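# Three arms lay a duct in a covered trench

## Task

Put the duct into the trench that has covers over it, then close both covers again. The duct and covers must stay in their final positions without any robot holding them. Finish by releasing everything and moving the arms away.

## Robot and tools

Robots: three identical i2rt Big YAM arms, named arm1, arm2 and arm3. Each has six joints, a two-finger gripper and a wrist camera. With joints 1 and 6 at 0 and the hand level and pointing forward, the wrist camera sits above the hand and looks toward the fingertips. The hand reaches roughly 1.0 m from the joint 1 axis. A fixed room camera, cam_high, also watches the scene. The arms act independently: if one is stopped or slow, the others keep going. Loose objects may occasionally get a brief push from outside.

Frames: one shared scene frame, origin on the floor, +z up. The hand point is midway between the fingertips. The hand's z axis runs along the fingers and the fingers close along its y axis. Foot poses are never printed.

execute_actions: arguments are actions and optionally cameras. actions is a list holding exactly one action, or empty (empty only returns state and images). The action is one object keyed by robot name ("arm1", "arm2", "arm3"); each robot you include gets its own "joints" object. Inside, name only the joints you want to move. All values are absolute targets, not offsets, in radians for joints and metres for the gripper:
- joint1_rad: -2.879 to 2.879, done within ±0.045. Turns the whole arm about its foot; positive is counter-clockwise seen from above; 0 points the arm the way its foot faces.
- joint2_rad: 0 to 3.141, ±0.14. Shoulder; 0 has the upper arm pointing back about level, increasing lifts it up then forward.
- joint3_rad: 0 to 3.019, ±0.09. Elbow; 0 is folded, increasing opens it.
- joint4_rad: -1.692 to 1.57, ±0.055. Hand pitch; positive tilts the fingers up.
- joint5_rad: -1.57 to 1.57, ±0.03. Sideways hand swing; positive goes to the arm's right.
- joint6_rad: -2.094 to 2.094, ±0.035. Hand roll; positive is clockwise viewed from behind the hand.
- gripper_m: 0 to 0.093, ±0.003. Fingertip gap. Grip force tops out around 50 to 62 N per pad, lower on some grippers.
All motions in an action start at once and may finish at different times; each action lasts at most 15 s. Joints move at different speeds, so the hand can sweep a wide path between postures. An unknown key or an out-of-range number rejects the whole call and nothing moves. A joint or robot left out of an action may still be driving toward an earlier target, without joint_status showing it. Example: {"arm1": {"joints": {"gripper_m": 0.05}}, "arm2": {"joints": {"joint1_rad": 0.3}}}.
cameras: list of "arm1_cam_wrist", "arm2_cam_wrist", "arm3_cam_wrist", "cam_high" or "all". Omitted, null or ["all"] gives every camera; [] gives none. Images are taken at the end of the call, in the order given by the pictures line.

wait: seconds from 0 to 10. Commands nothing new; returns the same state and images as an empty action.

zoom_image: camera (one of the four names) and region [x0, y0, x1, y1] in pixels of that camera's most recent full image, top-left is (0, 0), at most 504 by 504. Gives a closer, sharper view.

finished_scene: scene number (1 or 2). Ends the scene permanently and reports whether the task succeeded; the goal must already hold and remain stable. The result also gives the next task.

Result lines: joint_positions reports each joint. joint_status tells how each commanded motion of the last accepted action ended. "off_target": stopped short and may still push. "contact_stop" or "time_out": the old target is dropped and the joint holds where it stopped, except that after time_out a joint can keep a target no more than 0.375, 0.375, 0.113, 0.225, 0.075 and 0.3 rad (joints 1 to 6) from its position and keep pushing; on_its_own lists such joints, and they move on by themselves if the path frees up. To relieve the push, command the reported position. "joint command not followed" (often with a "cause:" line) means a self/inter-arm clearance check blocked that arm's joint targets; its gripper target still runs, and the joints show "not_followed". The arm may retry those targets with each later action until new targets pass. on_its_own covers what the call did not command; "held at" is the held target, not the actual position. Torque readings are total drive output per arm joint, non-zero even in free air, noisy, with per-arm offset and scale; friction can hide or fake a load. A target very near the current position may not move the joint. A loaded joint sinks.

Collisions: the clearance check can be too late and ignores fingers, gripper housings and wrist cameras. Two robots pressing hard together fails the task and ends the run; a hard hit may too. Nothing in the state reports robot-robot contact. Contact through an object does not count. Arms do not stop on contact and can press very hard.

Heat: sustained load heats motors, even while you deliberate. MOTOR HOT appears at 85 °C; at 100 °C that arm's motors and gripper go limp until cooled and the arm drops, shown as an OVER-TEMPERATURE FAULT line, with "limit_stop_at_motor_heat" for unreached keys; resend those targets afterwards. Some heat persists into the next scene.

While you think, the robots keep the last command and the simulation runs. If a result reports a stop, later execute_actions, wait and finished_scene calls in the same reply are skipped.

Cameras: pinhole plus radial distortion, calibration lines give K, D, T_world_to_cam (scene to camera, metres) and pos_world. Real poses may differ slightly per scene; wrist-camera poses derive from reported joints, so joint errors add to them.

Avoid: pushing objects off the work area or onto the floor (fails the task), drops, slips, slams, hard hits and very hard pushes. Shorter robot motion time is better.

Each tool is called after ">>>" by a JSON object that holds its "name" and its "arguments", one argument or row to a line.

## Session

I'll start by looking at the scene.

>>> {"name": "execute_actions", "arguments": {
  "actions": []
}}

Scene clock: 0.00 s.
Joint torques (N m, as the arm reports them, + toward a larger angle): no reading
arm1.joint_positions: joint1_rad=-0.007 joint2_rad=+0.455 joint3_rad=+1.312 joint4_rad=-1.247 joint5_rad=+0.022 joint6_rad=+0.344 gripper_m=+0.094
arm1.joint_status: not commanded
arm1.hand: x=-0.7801 y=-0.0696 z=+1.4702 quat_wxyz=(-0.550, -0.145, -0.818, -0.083) (m; scene frame)
arm2.joint_positions: joint1_rad=-0.486 joint2_rad=+0.463 joint3_rad=+1.423 joint4_rad=-1.399 joint5_rad=+0.202 joint6_rad=-0.388 gripper_m=+0.095
arm2.joint_status: not commanded
arm2.hand: x=+0.1354 y=-0.4411 z=+1.3221 quat_wxyz=(-0.536, +0.506, -0.670, -0.091) (m; scene frame)
arm3.joint_positions: joint1_rad=-0.045 joint2_rad=+0.501 joint3_rad=+1.429 joint4_rad=-1.162 joint5_rad=+0.128 joint6_rad=+0.492 gripper_m=+0.095
arm3.joint_status: not commanded
arm3.hand: x=+0.7832 y=-0.0694 z=+1.5883 quat_wxyz=(-0.092, -0.745, +0.243, +0.615) (m; scene frame)
pictures: arm1_cam_wrist, arm2_cam_wrist, arm3_cam_wrist, cam_high
Images, in order (width x height): arm1_cam_wrist 504x504, arm2_cam_wrist 504x504, arm3_cam_wrist 504x504, cam_high 504x504.

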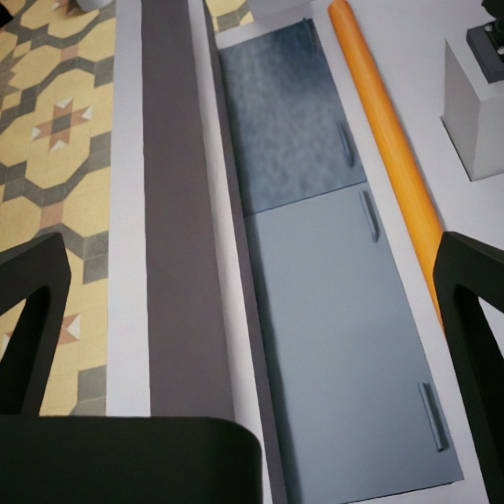

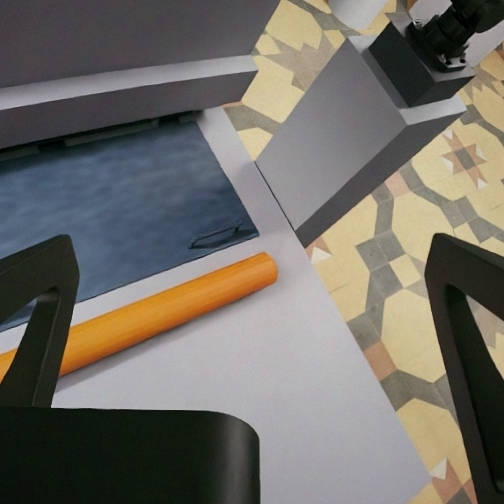

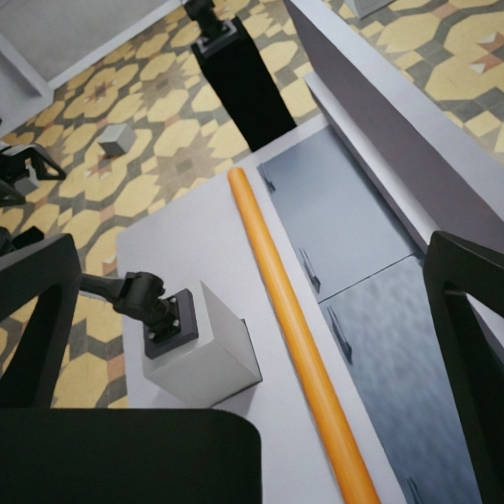

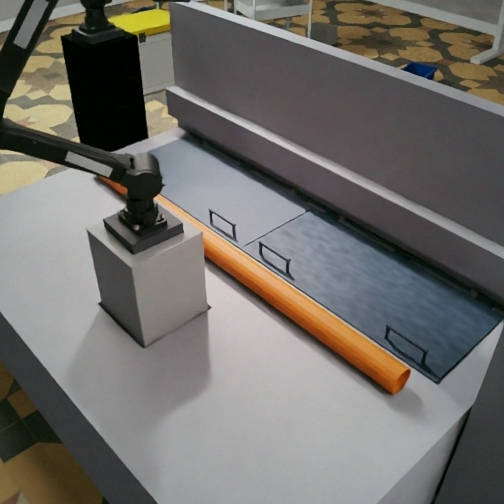

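>>> {"name": "zoom_image", "arguments": {
  "camera": "cam_high",
  "region": [252, 200, 504, 452]
}}

>>> {"name": "zoom_image", "arguments": {
  "camera": "cam_high",
  "region": [40, 60, 292, 312]
}}

>>> {"name": "zoom_image", "arguments": {
  "camera": "arm2_cam_wrist",
  "region": [150, 80, 402, 332]
}}

>>> {"name": "zoom_image", "arguments": {
  "camera": "arm1_cam_wrist",
  "region": [200, 0, 452, 252]
}}

>>> {"name": "zoom_image", "arguments": {
  "camera": "arm3_cam_wrist",
  "region": [120, 60, 372, 312]
}}

Region (252, 200, 504, 452) of cam_high's 504x504 image, scaled by 2.000, with more detail than that image has.

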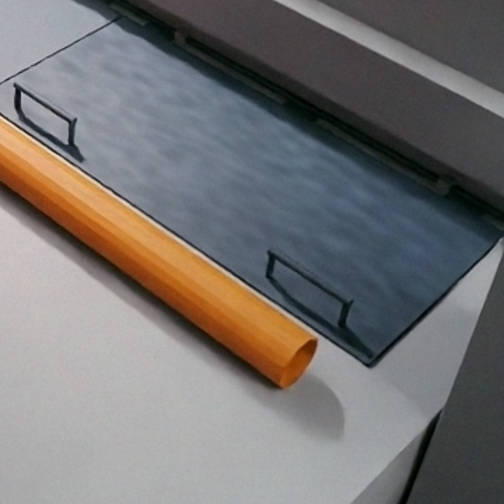

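Region (40, 60, 292, 312) of cam_high's 504x504 image, scaled by 2.000, with more detail than that image has.

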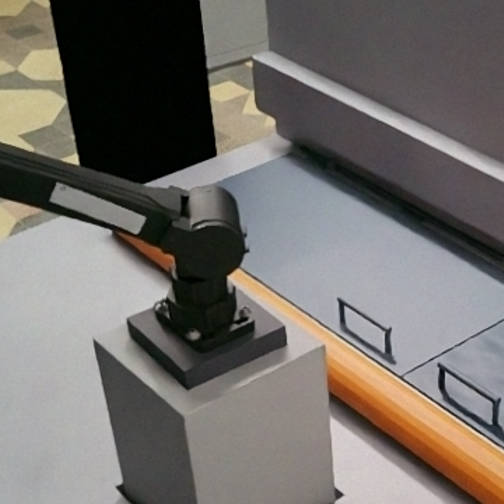

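Region (150, 80, 402, 332) of arm2_cam_wrist's 504x504 image, scaled by 2.000, with more detail than that image has.

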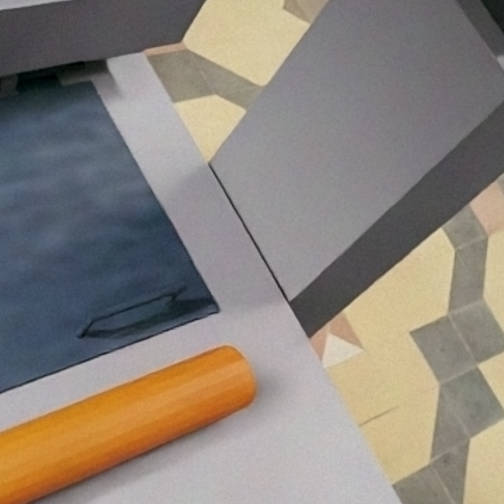

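Region (200, 0, 452, 252) of arm1_cam_wrist's 504x504 image, scaled by 2.000, with more detail than that image has.

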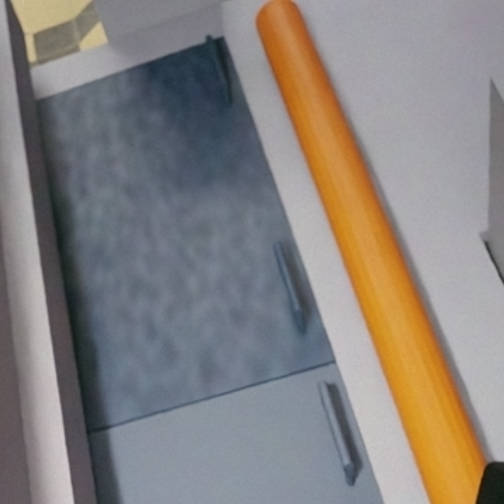

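Region (120, 60, 372, 312) of arm3_cam_wrist's 504x504 image, scaled by 2.000, with more detail than that image has.

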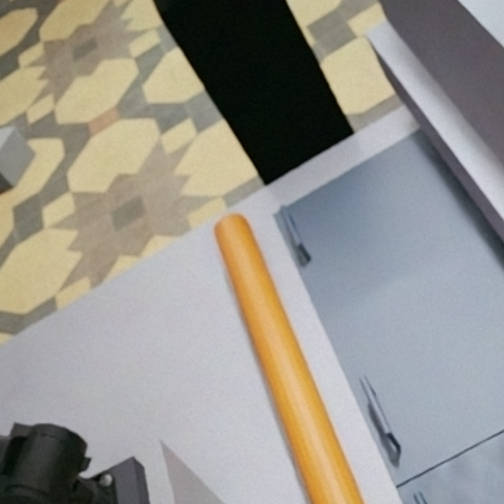

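>>> {"name": "zoom_image", "arguments": {
  "camera": "cam_high",
  "region": [180, 180, 348, 348]
}}

>>> {"name": "zoom_image", "arguments": {
  "camera": "cam_high",
  "region": [336, 260, 504, 428]
}}

>>> {"name": "zoom_image", "arguments": {
  "camera": "cam_high",
  "region": [60, 80, 228, 248]
}}

Region (180, 180, 348, 348) of cam_high's 504x504 image, scaled by 3.000, with more detail than that image has.

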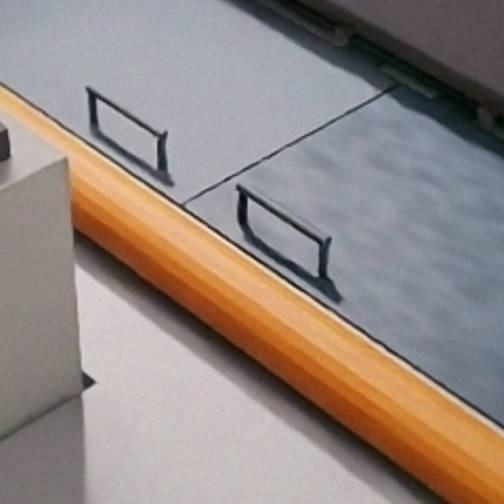

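Region (336, 260, 504, 428) of cam_high's 504x504 image, scaled by 3.000, with more detail than that image has.

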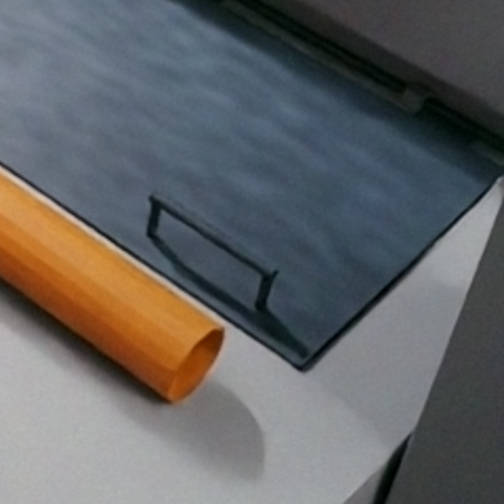

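Region (60, 80, 228, 248) of cam_high's 504x504 image, scaled by 3.000, with more detail than that image has.

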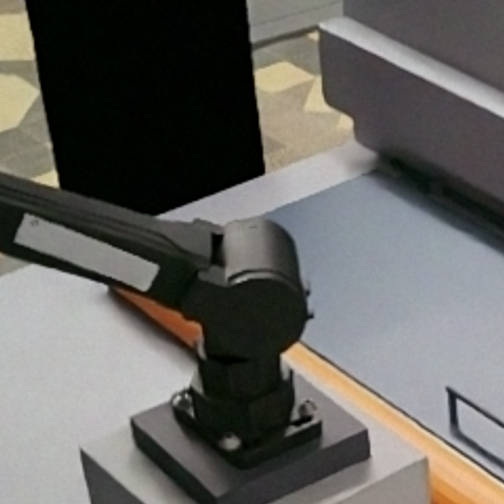

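>>> {"name": "execute_actions", "arguments": {
  "actions": [
    {"arm1": {"joints": {"joint1_rad": -0.3, "joint5_rad": 0.0, "joint6_rad": 0.0}}, "arm2": {"joints": {"joint1_rad": 0.0, "joint5_rad": 0.0, "joint6_rad": 0.0}}, "arm3": {"joints": {"joint1_rad": 0.3, "joint5_rad": 0.0, "joint6_rad": 0.0}}}
  ],
  "cameras": []
}}

Scene clock: 99.77 s.
Joint torques (N m, as the arm reports them, + toward a larger angle): arm1=[ 0.1   4.16  8.9   2.5   0.04 -0.12] | arm2=[ 1.48  4.96  6.77  1.76 -0.21  0.11] | arm3=[ 1.15  4.7   6.95  2.46 -0.13 -0.08]
arm1.joint_positions: joint1_rad=-0.288 joint2_rad=+0.455 joint3_rad=+1.312 joint4_rad=-1.247 joint5_rad=+0.004 joint6_rad=+0.009 gripper_m=+0.094
arm1.joint_status: all done
arm1.hand: x=-0.7877 y=-0.1190 z=+1.4705 quat_wxyz=(-0.551, -0.118, -0.822, +0.080) (m; scene frame)
arm2.joint_positions: joint1_rad=-0.006 joint2_rad=+0.463 joint3_rad=+1.423 joint4_rad=-1.399 joint5_rad=+0.004 joint6_rad=-0.009 gripper_m=+0.095
arm2.joint_status: all done
arm2.hand: x=+0.0376 y=-0.3993 z=+1.3205 quat_wxyz=(-0.395, +0.582, -0.609, -0.367) (m; scene frame)
arm3.joint_positions: joint1_rad=+0.288 joint2_rad=+0.501 joint3_rad=+1.429 joint4_rad=-1.162 joint5_rad=+0.002 joint6_rad=+0.011 gripper_m=+0.095
arm3.joint_status: all done
arm3.hand: x=+0.7891 y=-0.1536 z=+1.5881 quat_wxyz=(-0.095, -0.776, -0.111, +0.614) (m; scene frame)
pictures: none
No camera images: the call's "cameras" was empty. Leave "cameras" out to get every camera's image.

>>> {"name": "execute_actions", "arguments": {
  "actions": [
    {"arm1": {"joints": {"joint4_rad": -0.3}}, "arm2": {"joints": {"joint3_rad": 0.9}}, "arm3": {"joints": {"joint2_rad": 1.3}}}
  ],
  "cameras": []
}}

Scene clock: 114.47 s.
Joint torques (N m, as the arm reports them, + toward a larger angle): arm1=[-0.03  4.49  8.51  2.43  0.04 -0.09] | arm2=[ 1.44  2.11  8.09  1.41 -0.21  0.12] | arm3=[  0.98 -13.57   9.39   1.68  -0.12  -0.09]
arm1.joint_positions: joint1_rad=-0.288 joint2_rad=+0.455 joint3_rad=+1.312 joint4_rad=-0.315 joint5_rad=+0.004 joint6_rad=+0.009 gripper_m=+0.094
arm1.joint_status: all done
arm1.hand: x=-0.8032 y=-0.1128 z=+1.6908 quat_wxyz=(-0.862, -0.069, -0.487, +0.120) (m; scene frame)
arm2.joint_positions: joint1_rad=-0.006 joint2_rad=+0.463 joint3_rad=+0.890 joint4_rad=-1.399 joint5_rad=+0.004 joint6_rad=-0.009 gripper_m=+0.095
arm2.joint_status: all done
arm2.hand: x=+0.0409 y=-0.3530 z=+1.0673 quat_wxyz=(-0.219, +0.659, -0.690, -0.201) (m; scene frame)
arm3.joint_positions: joint1_rad=+0.288 joint2_rad=+1.312 joint3_rad=+1.431 joint4_rad=-1.162 joint5_rad=+0.002 joint6_rad=+0.010 gripper_m=+0.095
arm3.joint_status: all done
arm3.hand: x=+0.4984 y=-0.2431 z=+1.3148 quat_wxyz=(-0.040, -0.955, -0.138, +0.259) (m; scene frame)
pictures: none
No camera images: the call's "cameras" was empty. Leave "cameras" out to get every camera's image.

>>> {"name": "execute_actions", "arguments": {
  "actions": [
    {"arm1": {"joints": {"joint1_rad": -0.251, "joint2_rad": 2.41, "joint3_rad": 0.856, "joint4_rad": -0.014, "joint5_rad": 0.0, "joint6_rad": -0.246, "gripper_m": 0.06}}, "arm2": {"joints": {"joint1_rad": 0.185, "joint2_rad": 1.73, "joint3_rad": 0.522, "joint4_rad": -0.361, "joint5_rad": 0.0, "joint6_rad": -1.435}}, "arm3": {"joints": {"joint1_rad": 0.144, "joint2_rad": 2.56, "joint3_rad": 0.921, "joint4_rad": 0.07, "joint5_rad": 0.0, "joint6_rad": 0.154, "gripper_m": 0.06}}}
  ]
}}

Scene clock: 159.97 s.
Joint torques (N m, as the arm reports them, + toward a larger angle): arm1=[  1.52 -16.49  -0.11   0.82   0.03  -0.1 ] | arm2=[ 1.07 -8.81  2.73  0.7  -0.3  -0.05] | arm3=[  0.56 -17.12  -0.56   0.81  -0.05   0.1 ]
arm1.joint_positions: joint1_rad=-0.265 joint2_rad=+2.412 joint3_rad=+0.857 joint4_rad=-0.022 joint5_rad=+0.004 joint6_rad=-0.237 gripper_m=+0.060
arm1.joint_status: all done
arm1.hand: x=-0.6285 y=-0.1629 z=+0.6221 quat_wxyz=(+0.004, -0.009, -1.000, +0.005) (m; scene frame)
arm2.joint_positions: joint1_rad=+0.181 joint2_rad=+1.721 joint3_rad=+0.518 joint4_rad=-0.378 joint5_rad=+0.004 joint6_rad=-1.426 gripper_m=+0.095
arm2.joint_status: all done
arm2.hand: x=-0.0056 y=-0.2712 z=+0.6448 quat_wxyz=(+0.002, +1.000, -0.006, +0.004) (m; scene frame)
arm3.joint_positions: joint1_rad=+0.138 joint2_rad=+2.559 joint3_rad=+0.917 joint4_rad=+0.060 joint5_rad=+0.001 joint6_rad=+0.144 gripper_m=+0.060
arm3.joint_status: all done
arm3.hand: x=+0.6276 y=-0.1509 z=+0.6229 quat_wxyz=(+0.000, -1.000, -0.002, -0.005) (m; scene frame)
pictures: arm1_cam_wrist, arm2_cam_wrist, arm3_cam_wrist, cam_high
camera_calibration (this result's frames):
arm1_cam_wrist: T_world_to_cam=[[-0.00314137, -0.9999, 0.013757, -0.170987], [-0.803404, 0.0107149, 0.595338, -0.867679], [-0.595426, -0.00918224, -0.803358, 0.252092], [0, 0, 0, 1]] pos_world=[-0.547531, -0.159358, 0.721434]
arm2_cam_wrist: T_world_to_cam=[[0.0125332, 0.999552, -0.0271692, 0.286127], [0.811597, 0.00570261, 0.58419, -0.362285], [0.584083, -0.0293722, -0.811162, 0.642096], [0, 0, 0, 1]] pos_world=[-0.0845938, -0.265073, 0.740261]
arm3_cam_wrist: T_world_to_cam=[[-0.0125936, 0.999894, 0.00734025, 0.157378], [0.815066, 0.00601281, 0.579337, -0.867389], [0.579231, 0.0132787, -0.815055, 0.266817], [0, 0, 0, 1]] pos_world=[0.554413, -0.155688, 0.718826]
Images, in order (width x height): arm1_cam_wrist 504x504, arm2_cam_wrist 504x504, arm3_cam_wrist 504x504, cam_high 504x504.

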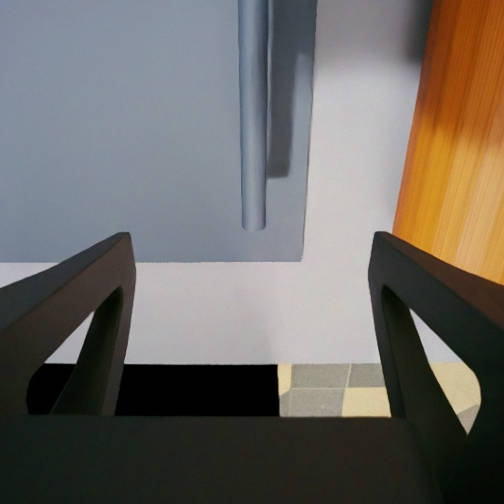

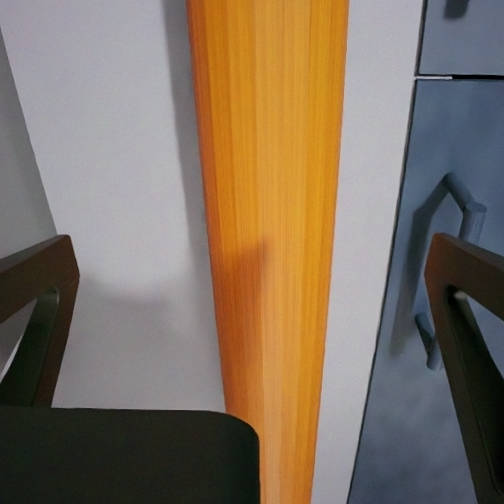

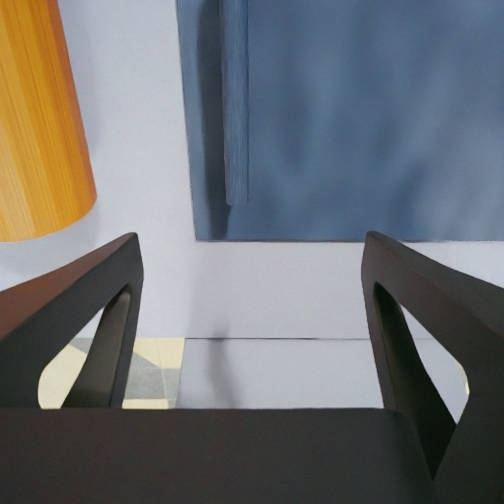

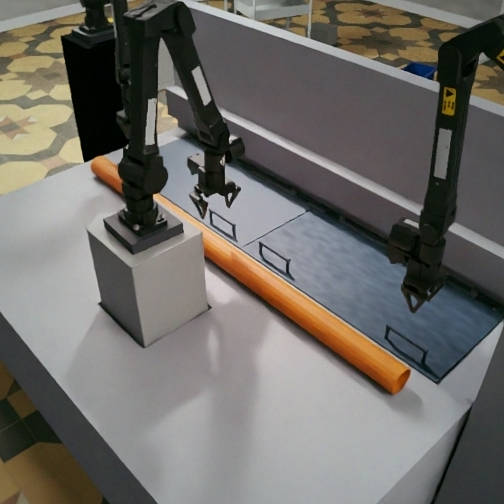

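>>> {"name": "zoom_image", "arguments": {
  "camera": "cam_high",
  "region": [60, 110, 228, 278]
}}

>>> {"name": "zoom_image", "arguments": {
  "camera": "arm1_cam_wrist",
  "region": [200, 130, 504, 434]
}}

Region (60, 110, 228, 278) of cam_high's 504x504 image, scaled by 3.000, with more detail than that image has.

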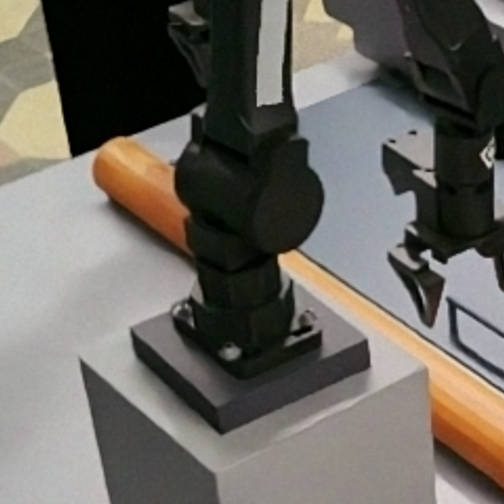

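Region (200, 130, 504, 434) of arm1_cam_wrist's 504x504 image, scaled by 1.658, with more detail than that image has.

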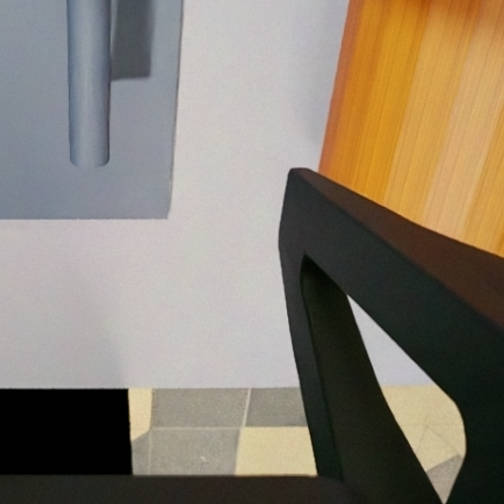

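>>> {"name": "execute_actions", "arguments": {
  "actions": [
    {"arm1": {"joints": {"joint2_rad": 2.597, "joint3_rad": 0.961, "joint4_rad": 0.073}}, "arm2": {"joints": {"joint1_rad": 0.225, "joint2_rad": 1.971, "joint3_rad": 0.571, "joint4_rad": -0.16, "joint6_rad": -1.402}}, "arm3": {"joints": {"joint1_rad": 0.167, "joint2_rad": 2.736, "joint3_rad": 1.076, "joint4_rad": 0.103, "joint6_rad": 0.175}}}
  ]
}}

Scene clock: 209.60 s.
Joint torques (N m, as the arm reports them, + toward a larger angle): arm1=[  1.54 -17.02  -0.76   0.83   0.03  -0.09] | arm2=[  1.26 -11.2    1.46   0.68  -0.28   0.14] | arm3=[  0.95 -17.8   -0.9    0.6   -0.05   0.1 ]
arm1.joint_positions: joint1_rad=-0.265 joint2_rad=+2.603 joint3_rad=+0.960 joint4_rad=+0.070 joint5_rad=+0.004 joint6_rad=-0.237 gripper_m=+0.060
arm1.joint_status: all done
arm1.hand: x=-0.6287 y=-0.1634 z=+0.5571 quat_wxyz=(+0.002, -0.009, -1.000, +0.005) (m; scene frame)
arm2.joint_positions: joint1_rad=+0.221 joint2_rad=+1.968 joint3_rad=+0.567 joint4_rad=-0.177 joint5_rad=+0.004 joint6_rad=-1.411 gripper_m=+0.095
arm2.joint_status: all done
arm2.hand: x=-0.0188 y=-0.2593 z=+0.5836 quat_wxyz=(+0.000, +1.000, +0.006, +0.004) (m; scene frame)
arm3.joint_positions: joint1_rad=+0.154 joint2_rad=+2.736 joint3_rad=+1.075 joint4_rad=+0.098 joint5_rad=+0.001 joint6_rad=+0.165 gripper_m=+0.060
arm3.joint_status: all done
arm3.hand: x=+0.6097 y=-0.1598 z=+0.5588 quat_wxyz=(-0.002, -1.000, +0.001, +0.005) (m; scene frame)
pictures: arm1_cam_wrist, arm2_cam_wrist, arm3_cam_wrist, cam_high
camera_calibration (this result's frames):
arm1_cam_wrist: T_world_to_cam=[[-0.00316685, -0.999885, 0.014807, -0.171161], [-0.805814, 0.0113198, 0.59206, -0.828743], [-0.59216, -0.0100567, -0.805758, 0.203026], [0, 0, 0, 1]] pos_world=[-0.548131, -0.159718, 0.65679]
arm2_cam_wrist: T_world_to_cam=[[-0.0122774, 0.999651, -0.0234086, 0.270066], [0.811401, 0.0236411, 0.584012, -0.31111], [0.584361, -0.0118237, -0.811407, 0.60517], [0, 0, 0, 1]] pos_world=[-0.0978879, -0.255461, 0.679053]
arm3_cam_wrist: T_world_to_cam=[[-0.00786011, 0.999959, 0.00449065, 0.165157], [0.826289, 0.0039656, 0.563233, -0.813795], [0.563192, 0.00813765, -0.826286, 0.240236], [0, 0, 0, 1]] pos_world=[0.538429, -0.163878, 0.656118]
Images, in order (width x height): arm1_cam_wrist 504x504, arm2_cam_wrist 504x504, arm3_cam_wrist 504x504, cam_high 504x504.

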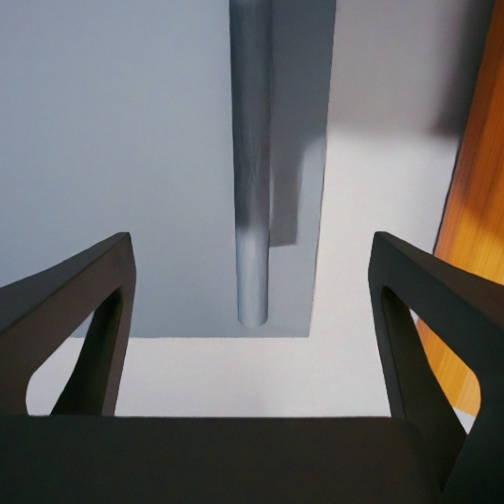

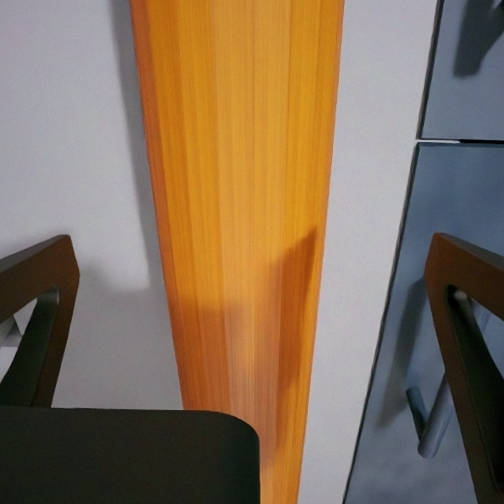

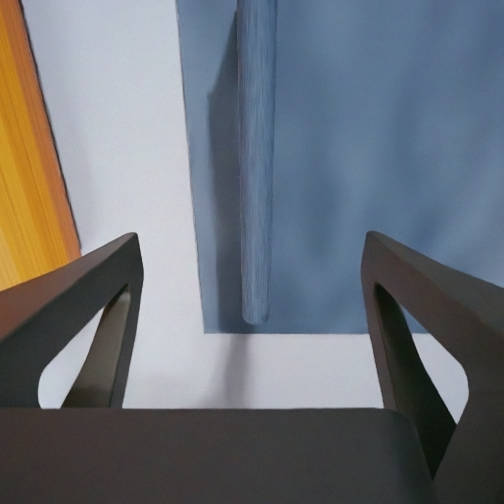

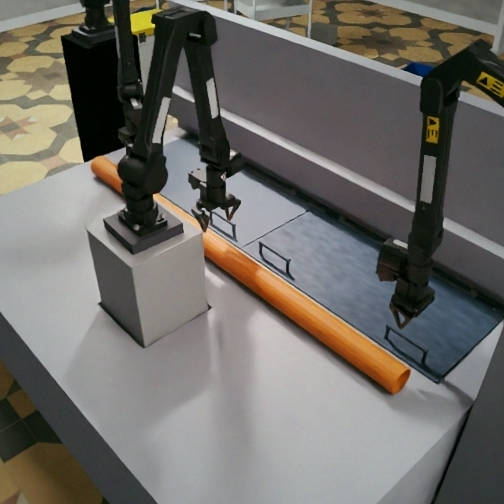

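>>> {"name": "execute_actions", "arguments": {
  "actions": [
    {"arm1": {"joints": {"joint2_rad": 2.765, "joint3_rad": 1.078, "joint4_rad": 0.126}}, "arm2": {"joints": {"joint2_rad": 2.155, "joint3_rad": 0.598, "joint4_rad": 0.003}}, "arm3": {"joints": {"joint2_rad": 2.914, "joint3_rad": 1.233, "joint4_rad": 0.117}}}
  ]
}}

Scene clock: 238.37 s.
Joint torques (N m, as the arm reports them, + toward a larger angle): arm1=[  1.53 -16.87  -1.37   0.77   0.02  -0.09] | arm2=[  1.08 -11.96   0.1    0.71  -0.3    0.11] | arm3=[  1.17 -18.75  -1.1    0.54  -0.05   0.1 ]
arm1.joint_positions: joint1_rad=-0.265 joint2_rad=+2.771 joint3_rad=+1.078 joint4_rad=+0.124 joint5_rad=+0.004 joint6_rad=-0.237 gripper_m=+0.060
arm1.joint_status: all done
arm1.hand: x=-0.6289 y=-0.1638 z=+0.4972 quat_wxyz=(+0.000, -0.009, -1.000, +0.006) (m; scene frame)
arm2.joint_positions: joint1_rad=+0.221 joint2_rad=+2.152 joint3_rad=+0.597 joint4_rad=-0.014 joint5_rad=+0.004 joint6_rad=-1.410 gripper_m=+0.095
arm2.joint_status: all done
arm2.hand: x=-0.0185 y=-0.2600 z=+0.5343 quat_wxyz=(-0.004, +1.000, +0.006, +0.003) (m; scene frame)
arm3.joint_positions: joint1_rad=+0.154 joint2_rad=+2.917 joint3_rad=+1.231 joint4_rad=+0.113 joint5_rad=+0.001 joint6_rad=+0.165 gripper_m=+0.060
arm3.joint_status: all done
arm3.hand: x=+0.6119 y=-0.1595 z=+0.4909 quat_wxyz=(-0.001, -1.000, +0.001, +0.000) (m; scene frame)
pictures: arm1_cam_wrist, arm2_cam_wrist, arm3_cam_wrist, cam_high
camera_calibration (this result's frames):
arm1_cam_wrist: T_world_to_cam=[[-0.00319951, -0.999868, 0.0159523, -0.17128], [-0.808428, 0.0119756, 0.588473, -0.793199], [-0.588586, -0.0110135, -0.80836, 0.157982], [0, 0, 0, 1]] pos_world=[-0.548807, -0.160018, 0.597214]
arm2_cam_wrist: T_world_to_cam=[[-0.0115802, 0.999819, -0.0151203, 0.265212], [0.812259, 0.0182247, 0.583012, -0.283463], [0.583182, -0.00553022, -0.812323, 0.567101], [0, 0, 0, 1]] pos_world=[-0.0974064, -0.256862, 0.629942]
arm3_cam_wrist: T_world_to_cam=[[-0.0075525, 0.999953, 0.00608899, 0.16429], [0.820523, 0.00271662, 0.571607, -0.778087], [0.571563, 0.00931322, -0.820505, 0.175189], [0, 0, 0, 1]] pos_world=[0.539548, -0.163801, 0.587503]
Images, in order (width x height): arm1_cam_wrist 504x504, arm2_cam_wrist 504x504, arm3_cam_wrist 504x504, cam_high 504x504.

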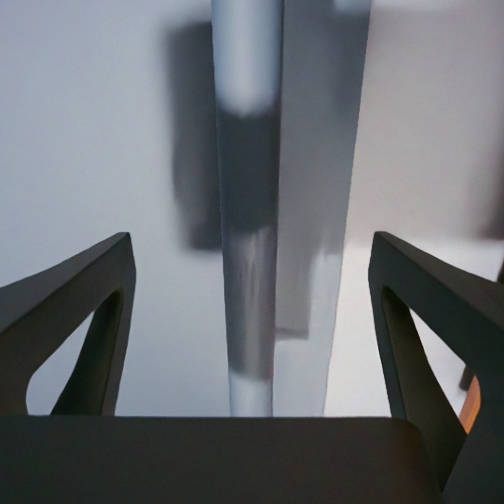

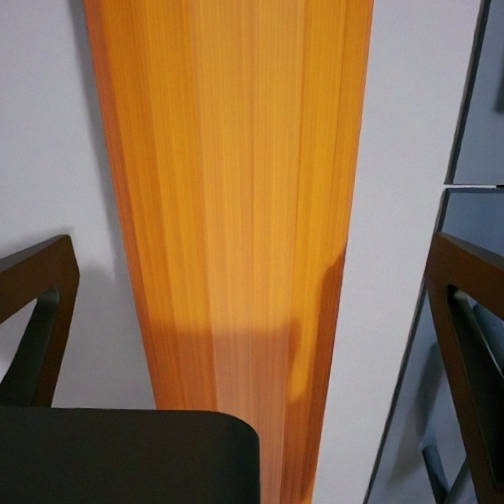

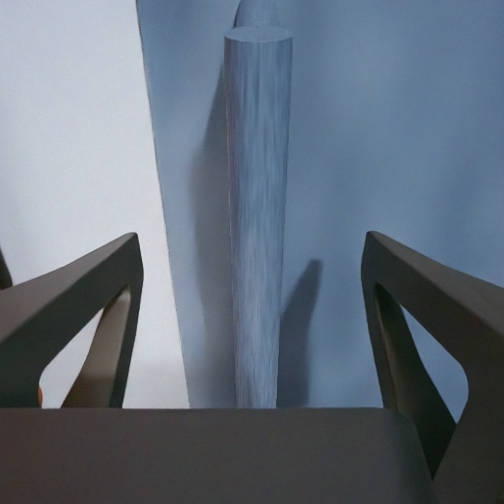

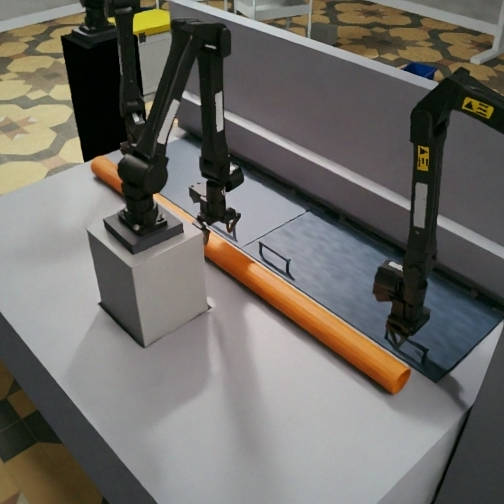

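>>> {"name": "execute_actions", "arguments": {
  "actions": [
    {"arm1": {"joints": {"gripper_m": 0.0}}, "arm2": {"joints": {"joint2_rad": 2.32, "joint3_rad": 0.64, "joint4_rad": 0.126}}, "arm3": {"joints": {"gripper_m": 0.0}}}
  ]
}}

Scene clock: 246.37 s.
Joint torques (N m, as the arm reports them, + toward a larger angle): arm1=[  1.56 -17.38  -1.27   0.6    0.11  -0.07] | arm2=[  0.84 -13.07   0.57   1.28   0.24   0.09] | arm3=[  1.23 -18.61  -1.11   0.55  -0.28   0.09]
arm1.joint_positions: joint1_rad=-0.265 joint2_rad=+2.771 joint3_rad=+1.078 joint4_rad=+0.124 joint5_rad=+0.002 joint6_rad=-0.240 gripper_m=+0.010
arm1.joint_status: gripper_m off_target (ended at +0.010, target +0.000)
arm1.hand: x=-0.6288 y=-0.1633 z=+0.4972 quat_wxyz=(+0.000, -0.008, -1.000, +0.005) (m; scene frame)
arm2.joint_positions: joint1_rad=+0.223 joint2_rad=+2.330 joint3_rad=+0.617 joint4_rad=+0.090 joint5_rad=-0.008 joint6_rad=-1.404 gripper_m=+0.095
arm2.joint_status: all done
arm2.hand: x=-0.0162 y=-0.2879 z=+0.4870 quat_wxyz=(+0.023, +1.000, +0.004, +0.002) (m; scene frame)
arm3.joint_positions: joint1_rad=+0.154 joint2_rad=+2.917 joint3_rad=+1.231 joint4_rad=+0.113 joint5_rad=+0.006 joint6_rad=+0.166 gripper_m=+0.011
arm3.joint_status: gripper_m off_target (ended at +0.011, target +0.000)
arm3.hand: x=+0.6117 y=-0.1586 z=+0.4909 quat_wxyz=(+0.002, -1.000, +0.001, +0.001) (m; scene frame)
pictures: arm1_cam_wrist, arm2_cam_wrist, arm3_cam_wrist, cam_high
camera_calibration (this result's frames):
arm1_cam_wrist: T_world_to_cam=[[0.000232061, -0.999906, 0.0137379, -0.167516], [-0.808782, 0.0078917, 0.588055, -0.793775], [-0.588108, -0.0112474, -0.808704, 0.158495], [0, 0, 0, 1]] pos_world=[-0.54874, -0.159453, 0.597261]
arm2_cam_wrist: T_world_to_cam=[[-0.00814814, 0.997485, -0.0704122, 0.318743], [0.813621, 0.0475493, 0.579448, -0.247028], [0.581339, -0.0525674, -0.811962, 0.513403], [0, 0, 0, 1]] pos_world=[-0.0948773, -0.279207, 0.582447]
arm3_cam_wrist: T_world_to_cam=[[-0.00716076, 0.99991, 0.011364, 0.160548], [0.821021, -0.000608609, 0.570897, -0.778451], [0.570853, 0.0134182, -0.820943, 0.176568], [0, 0, 0, 1]] pos_world=[0.53948, -0.163376, 0.587543]
Images, in order (width x height): arm1_cam_wrist 504x504, arm2_cam_wrist 504x504, arm3_cam_wrist 504x504, cam_high 504x504.

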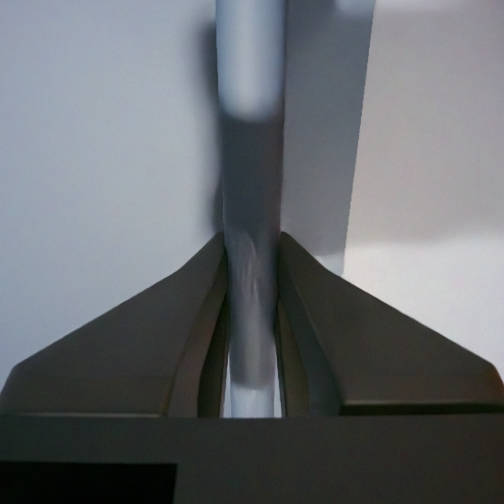

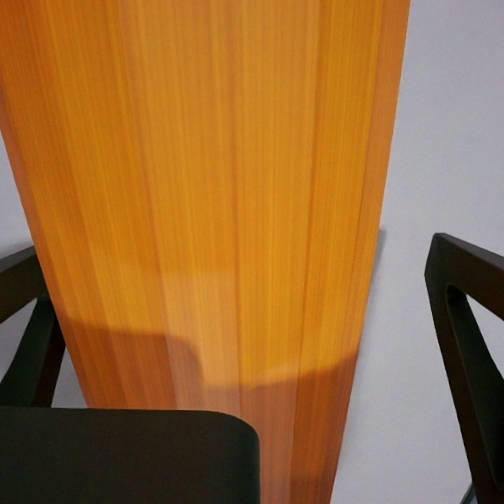

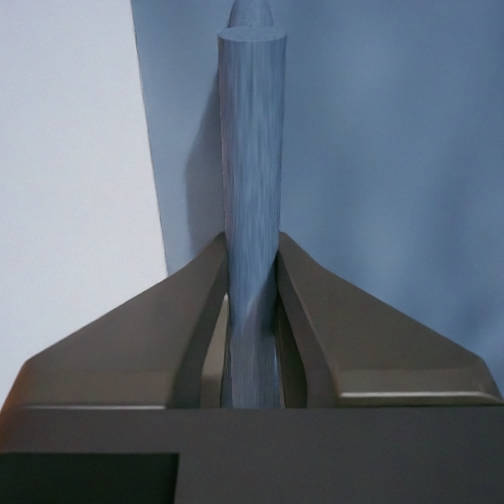

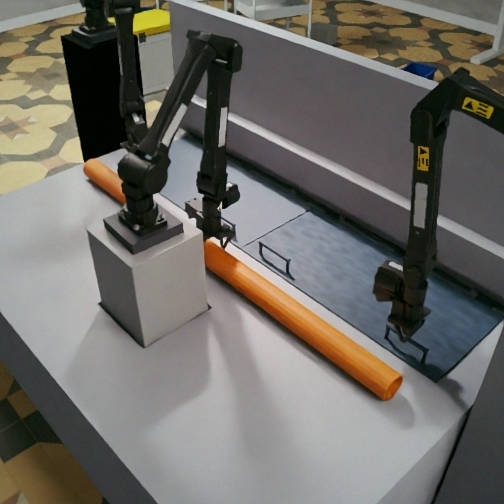

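>>> {"name": "execute_actions", "arguments": {
  "actions": [
    {"arm2": {"joints": {"gripper_m": 0.04}}}
  ]
}}

>>> {"name": "zoom_image", "arguments": {
  "camera": "cam_high",
  "region": [150, 60, 402, 312]
}}

Scene clock: 264.20 s.
Joint torques (N m, as the arm reports them, + toward a larger angle): arm1=[  1.45 -17.5   -1.27   0.63   0.11  -0.08] | arm2=[  0.92 -12.77   0.8    1.39   0.13   0.08] | arm3=[  1.08 -18.62  -1.11   0.54  -0.28   0.09]
arm1.joint_positions: joint1_rad=-0.265 joint2_rad=+2.771 joint3_rad=+1.078 joint4_rad=+0.124 joint5_rad=+0.002 joint6_rad=-0.240 gripper_m=+0.010
arm1.joint_status: not commanded
arm1.hand: x=-0.6288 y=-0.1633 z=+0.4972 quat_wxyz=(+0.000, -0.008, -1.000, +0.005) (m; scene frame)
arm2.joint_positions: joint1_rad=+0.223 joint2_rad=+2.331 joint3_rad=+0.611 joint4_rad=+0.091 joint5_rad=-0.006 joint6_rad=-1.406 gripper_m=+0.075
arm2.joint_status: gripper_m off_target (ended at +0.075, target +0.040)
arm2.hand: x=-0.0151 y=-0.2915 z=+0.4873 quat_wxyz=(+0.026, +1.000, +0.005, +0.004) (m; scene frame)
arm3.joint_positions: joint1_rad=+0.154 joint2_rad=+2.917 joint3_rad=+1.231 joint4_rad=+0.113 joint5_rad=+0.006 joint6_rad=+0.166 gripper_m=+0.011
arm3.joint_status: not commanded
arm3.hand: x=+0.6117 y=-0.1586 z=+0.4909 quat_wxyz=(+0.002, -1.000, +0.001, +0.001) (m; scene frame)
pictures: arm1_cam_wrist, arm2_cam_wrist, arm3_cam_wrist, cam_high
camera_calibration (this result's frames):
arm1_cam_wrist: T_world_to_cam=[[0.000232061, -0.999906, 0.0137379, -0.167516], [-0.808782, 0.0078917, 0.588055, -0.793775], [-0.588108, -0.0112474, -0.808704, 0.158495], [0, 0, 0, 1]] pos_world=[-0.54874, -0.159453, 0.597261]
arm2_cam_wrist: T_world_to_cam=[[-0.00951507, 0.997092, -0.0756089, 0.324794], [0.811478, 0.0518821, 0.582075, -0.247978], [0.584305, -0.0558165, -0.809613, 0.510762], [0, 0, 0, 1]] pos_world=[-0.0941216, -0.282475, 0.582418]
arm3_cam_wrist: T_world_to_cam=[[-0.00716076, 0.99991, 0.011364, 0.160548], [0.821021, -0.000608609, 0.570897, -0.778451], [0.570853, 0.0134182, -0.820943, 0.176568], [0, 0, 0, 1]] pos_world=[0.53948, -0.163376, 0.587543]
Images, in order (width x height): arm1_cam_wrist 504x504, arm2_cam_wrist 504x504, arm3_cam_wrist 504x504, cam_high 504x504.

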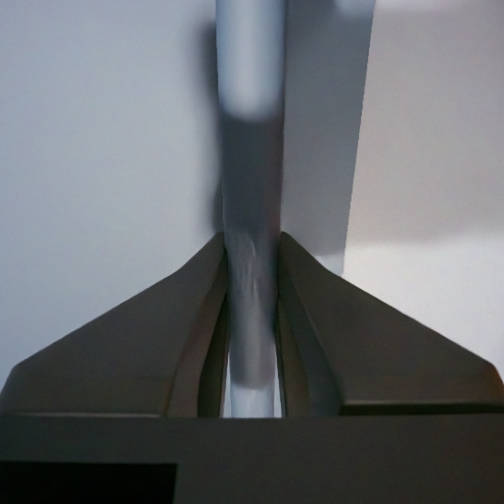

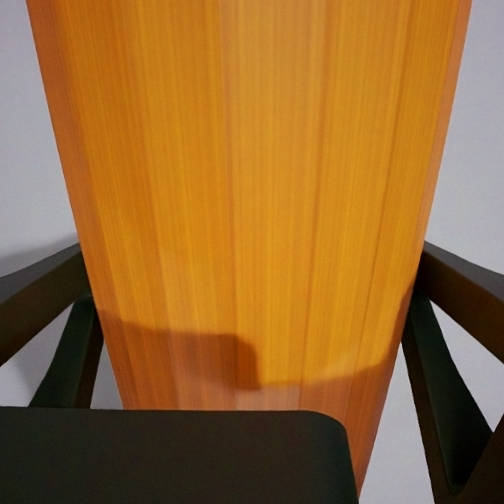

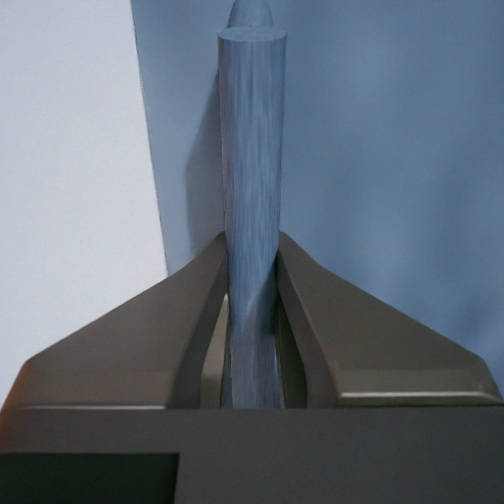

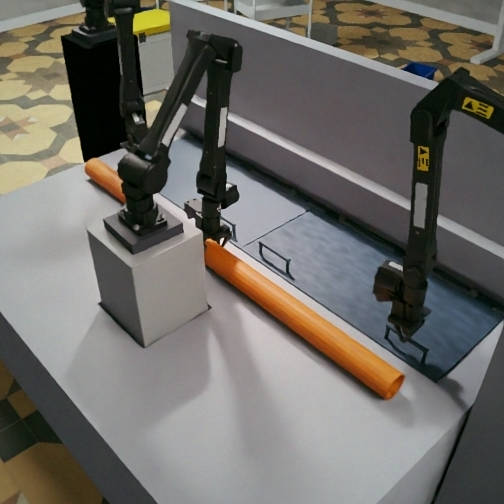

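Region (150, 60, 402, 312) of cam_high's 504x504 image, scaled by 2.000, with more detail than that image has.

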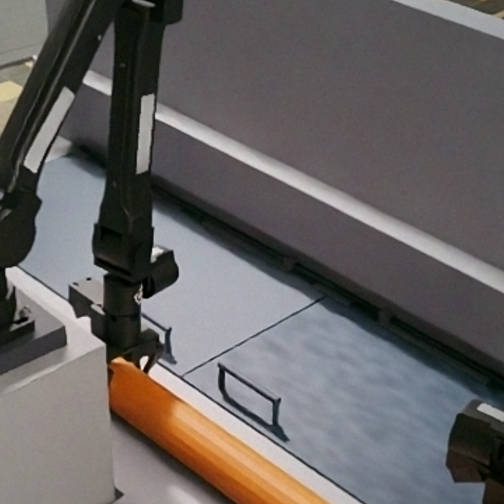

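>>> {"name": "execute_actions", "arguments": {
  "actions": [
    {"arm1": {"joints": {"joint1_rad": -0.21, "joint2_rad": 2.588, "joint3_rad": 0.936, "joint4_rad": 0.081, "joint6_rad": -0.19}}, "arm3": {"joints": {"joint1_rad": 0.1, "joint2_rad": 2.741, "joint3_rad": 1.071, "joint4_rad": 0.099, "joint6_rad": 0.112}}}
  ],
  "cameras": ["cam_high", "arm1_cam_wrist", "arm3_cam_wrist"]
}}

Scene clock: 314.10 s.
Joint torques (N m, as the arm reports them, + toward a larger angle): arm1=[  1.93 -23.07  -5.05  -0.59  -0.48   0.13] | arm2=[  0.51 -13.04   0.72   1.36   0.14   0.08] | arm3=[ -1.69 -24.19  -4.84  -0.81   0.57  -0.13]
arm1.joint_positions: joint1_rad=-0.233 joint2_rad=+2.655 joint3_rad=+0.983 joint4_rad=+0.107 joint5_rad=+0.021 joint6_rad=-0.207 gripper_m=+0.010
arm1.joint_status: all done
arm1.hand: x=-0.6293 y=-0.1547 z=+0.5392 quat_wxyz=(+0.000, -0.008, -1.000, +0.014) (m; scene frame)
arm2.joint_positions: joint1_rad=+0.223 joint2_rad=+2.331 joint3_rad=+0.611 joint4_rad=+0.091 joint5_rad=-0.006 joint6_rad=-1.406 gripper_m=+0.075
arm2.joint_status: not commanded
arm2.hand: x=-0.0151 y=-0.2915 z=+0.4873 quat_wxyz=(+0.026, +1.000, +0.005, +0.004) (m; scene frame)
arm3.joint_positions: joint1_rad=+0.121 joint2_rad=+2.805 joint3_rad=+1.119 joint4_rad=+0.124 joint5_rad=-0.015 joint6_rad=+0.127 gripper_m=+0.011
arm3.joint_status: all done
arm3.hand: x=+0.6122 y=-0.1497 z=+0.5338 quat_wxyz=(-0.009, -1.000, -0.001, +0.005) (m; scene frame)
pictures: arm1_cam_wrist, arm3_cam_wrist, cam_high
camera_calibration (this result's frames):
arm1_cam_wrist: T_world_to_cam=[[-0.000941657, -0.999456, 0.0329518, -0.170562], [-0.808073, 0.0201719, 0.588737, -0.816992], [-0.589082, -0.0260731, -0.807653, 0.188802], [0, 0, 0, 1]] pos_world=[-0.54913, -0.149066, 0.6391]
arm3_cam_wrist: T_world_to_cam=[[-0.0114556, 0.99988, -0.0104336, 0.165353], [0.8256, 0.0153447, 0.564047, -0.800118], [0.56414, -0.00215244, -0.825677, 0.215679], [0, 0, 0, 1]] pos_world=[0.540798, -0.152591, 0.631111]
Images, in order (width x height): arm1_cam_wrist 504x504, arm3_cam_wrist 504x504, cam_high 504x504.

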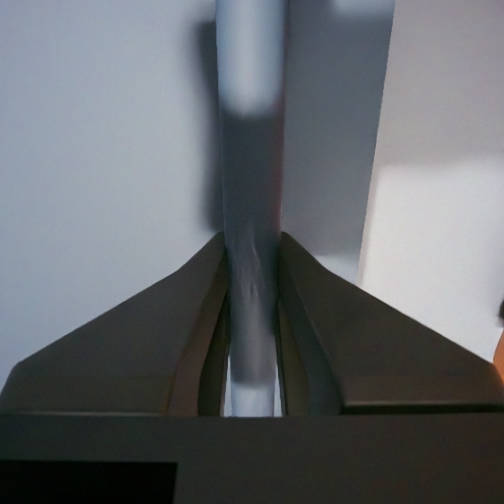

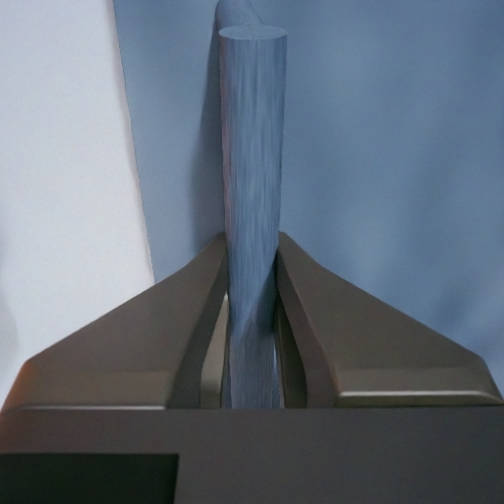

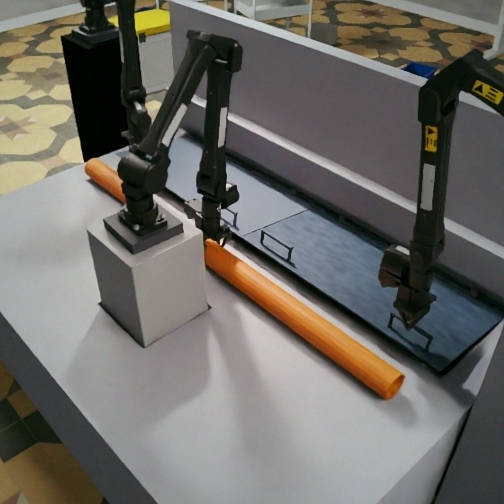

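>>> {"name": "execute_actions", "arguments": {
  "actions": [
    {"arm1": {"joints": {"joint1_rad": -0.128, "joint2_rad": 2.405, "joint3_rad": 0.824, "joint4_rad": 0.011, "joint6_rad": -0.107}}, "arm3": {"joints": {"joint1_rad": 0.017, "joint2_rad": 2.57, "joint3_rad": 0.947, "joint4_rad": 0.052, "joint6_rad": 0.031}}}
  ],
  "cameras": []
}}

>>> {"name": "execute_actions", "arguments": {
  "actions": [
    {"arm1": {"joints": {"joint1_rad": -0.02, "joint2_rad": 2.248, "joint3_rad": 0.754, "joint4_rad": -0.076, "joint6_rad": 0.003}}, "arm3": {"joints": {"joint1_rad": -0.089, "joint2_rad": 2.424, "joint3_rad": 0.87, "joint4_rad": -0.017, "joint6_rad": -0.076}}}
  ],
  "cameras": ["cam_high", "arm1_cam_wrist", "arm3_cam_wrist"]
}}

Scene clock: 321.27 s.
Joint torques (N m, as the arm reports them, + toward a larger angle): arm1=[  3.01 -21.39  -3.16  -0.58  -1.05   0.19] | arm2=[  0.86 -12.76   0.71   1.3    0.13   0.07] | arm3=[ -2.74 -22.94  -3.55  -0.91   1.2   -0.18]
arm1.joint_positions: joint1_rad=-0.158 joint2_rad=+2.463 joint3_rad=+0.856 joint4_rad=+0.036 joint5_rad=+0.038 joint6_rad=-0.129 gripper_m=+0.010
arm1.joint_status: all done
arm1.hand: x=-0.6297 y=-0.1307 z=+0.6054 quat_wxyz=(+0.003, -0.010, -1.000, +0.023) (m; scene frame)
arm2.joint_positions: joint1_rad=+0.223 joint2_rad=+2.331 joint3_rad=+0.611 joint4_rad=+0.091 joint5_rad=-0.006 joint6_rad=-1.406 gripper_m=+0.075
arm2.joint_status: not commanded
arm2.hand: x=-0.0151 y=-0.2915 z=+0.4873 quat_wxyz=(+0.026, +1.000, +0.005, +0.004) (m; scene frame)
arm3.joint_positions: joint1_rad=+0.048 joint2_rad=+2.627 joint3_rad=+0.982 joint4_rad=+0.078 joint5_rad=-0.030 joint6_rad=+0.051 gripper_m=+0.011
arm3.joint_status: all done
arm3.hand: x=+0.6126 y=-0.1259 z=+0.5984 quat_wxyz=(-0.016, -1.000, -0.003, +0.002) (m; scene frame)
pictures: none
No camera images: the call's "cameras" was empty. Leave "cameras" out to get every camera's image.

Scene clock: 322.27 s.
Joint torques (N m, as the arm reports them, + toward a larger angle): arm1=[  3.2  -20.27  -1.45  -0.54  -1.48   0.28] | arm2=[  0.87 -12.88   0.88   1.26   0.12   0.09] | arm3=[ -3.94 -21.75  -2.22  -0.8    1.78  -0.23]
arm1.joint_positions: joint1_rad=-0.061 joint2_rad=+2.296 joint3_rad=+0.774 joint4_rad=-0.052 joint5_rad=+0.051 joint6_rad=-0.026 gripper_m=+0.010
arm1.joint_status: all done
arm1.hand: x=-0.6298 y=-0.0990 z=+0.6588 quat_wxyz=(+0.003, -0.013, -0.999, +0.030) (m; scene frame)
arm2.joint_positions: joint1_rad=+0.223 joint2_rad=+2.331 joint3_rad=+0.611 joint4_rad=+0.091 joint5_rad=-0.006 joint6_rad=-1.406 gripper_m=+0.075
arm2.joint_status: not commanded
arm2.hand: x=-0.0151 y=-0.2915 z=+0.4873 quat_wxyz=(+0.026, +1.000, +0.005, +0.004) (m; scene frame)
arm3.joint_positions: joint1_rad=-0.047 joint2_rad=+2.474 joint3_rad=+0.894 joint4_rad=+0.007 joint5_rad=-0.044 joint6_rad=-0.049 gripper_m=+0.011
arm3.joint_status: all done
arm3.hand: x=+0.6125 y=-0.0945 z=+0.6513 quat_wxyz=(-0.023, -1.000, -0.006, +0.000) (m; scene frame)
pictures: arm1_cam_wrist, arm3_cam_wrist, cam_high
camera_calibration (this result's frames):
arm1_cam_wrist: T_world_to_cam=[[-0.0104885, -0.997959, 0.0629871, -0.144466], [-0.804021, 0.0458671, 0.592829, -0.886541], [-0.594508, -0.044425, -0.802862, 0.278118], [0, 0, 0, 1]] pos_world=[-0.54897, -0.0911524, 0.757957]
arm3_cam_wrist: T_world_to_cam=[[-0.0205112, 0.999032, -0.0389228, 0.13548], [0.820644, 0.0390602, 0.570103, -0.866131], [0.571071, -0.0202482, -0.820651, 0.303374], [0, 0, 0, 1]] pos_world=[0.540316, -0.0953744, 0.748021]
Images, in order (width x height): arm1_cam_wrist 504x504, arm3_cam_wrist 504x504, cam_high 504x504.

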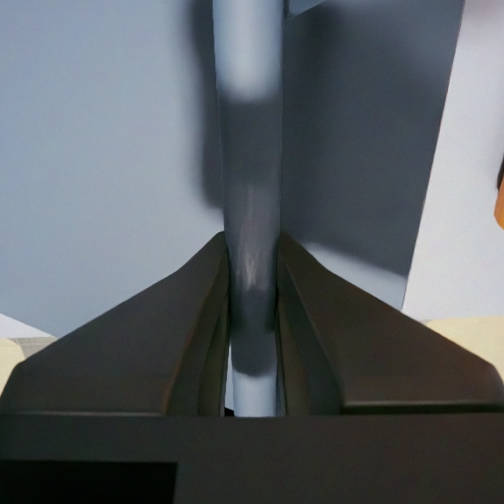

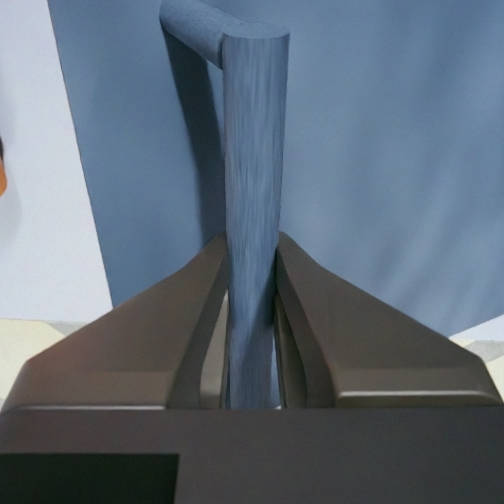

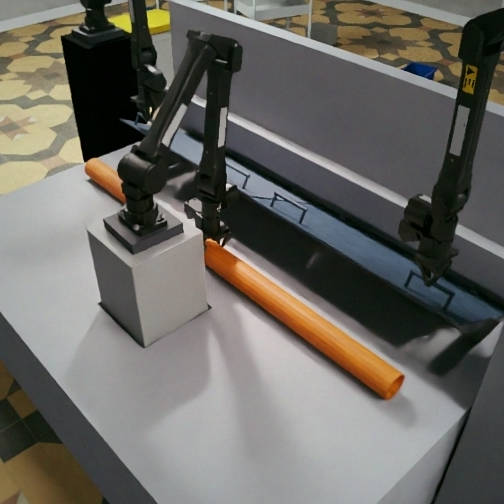

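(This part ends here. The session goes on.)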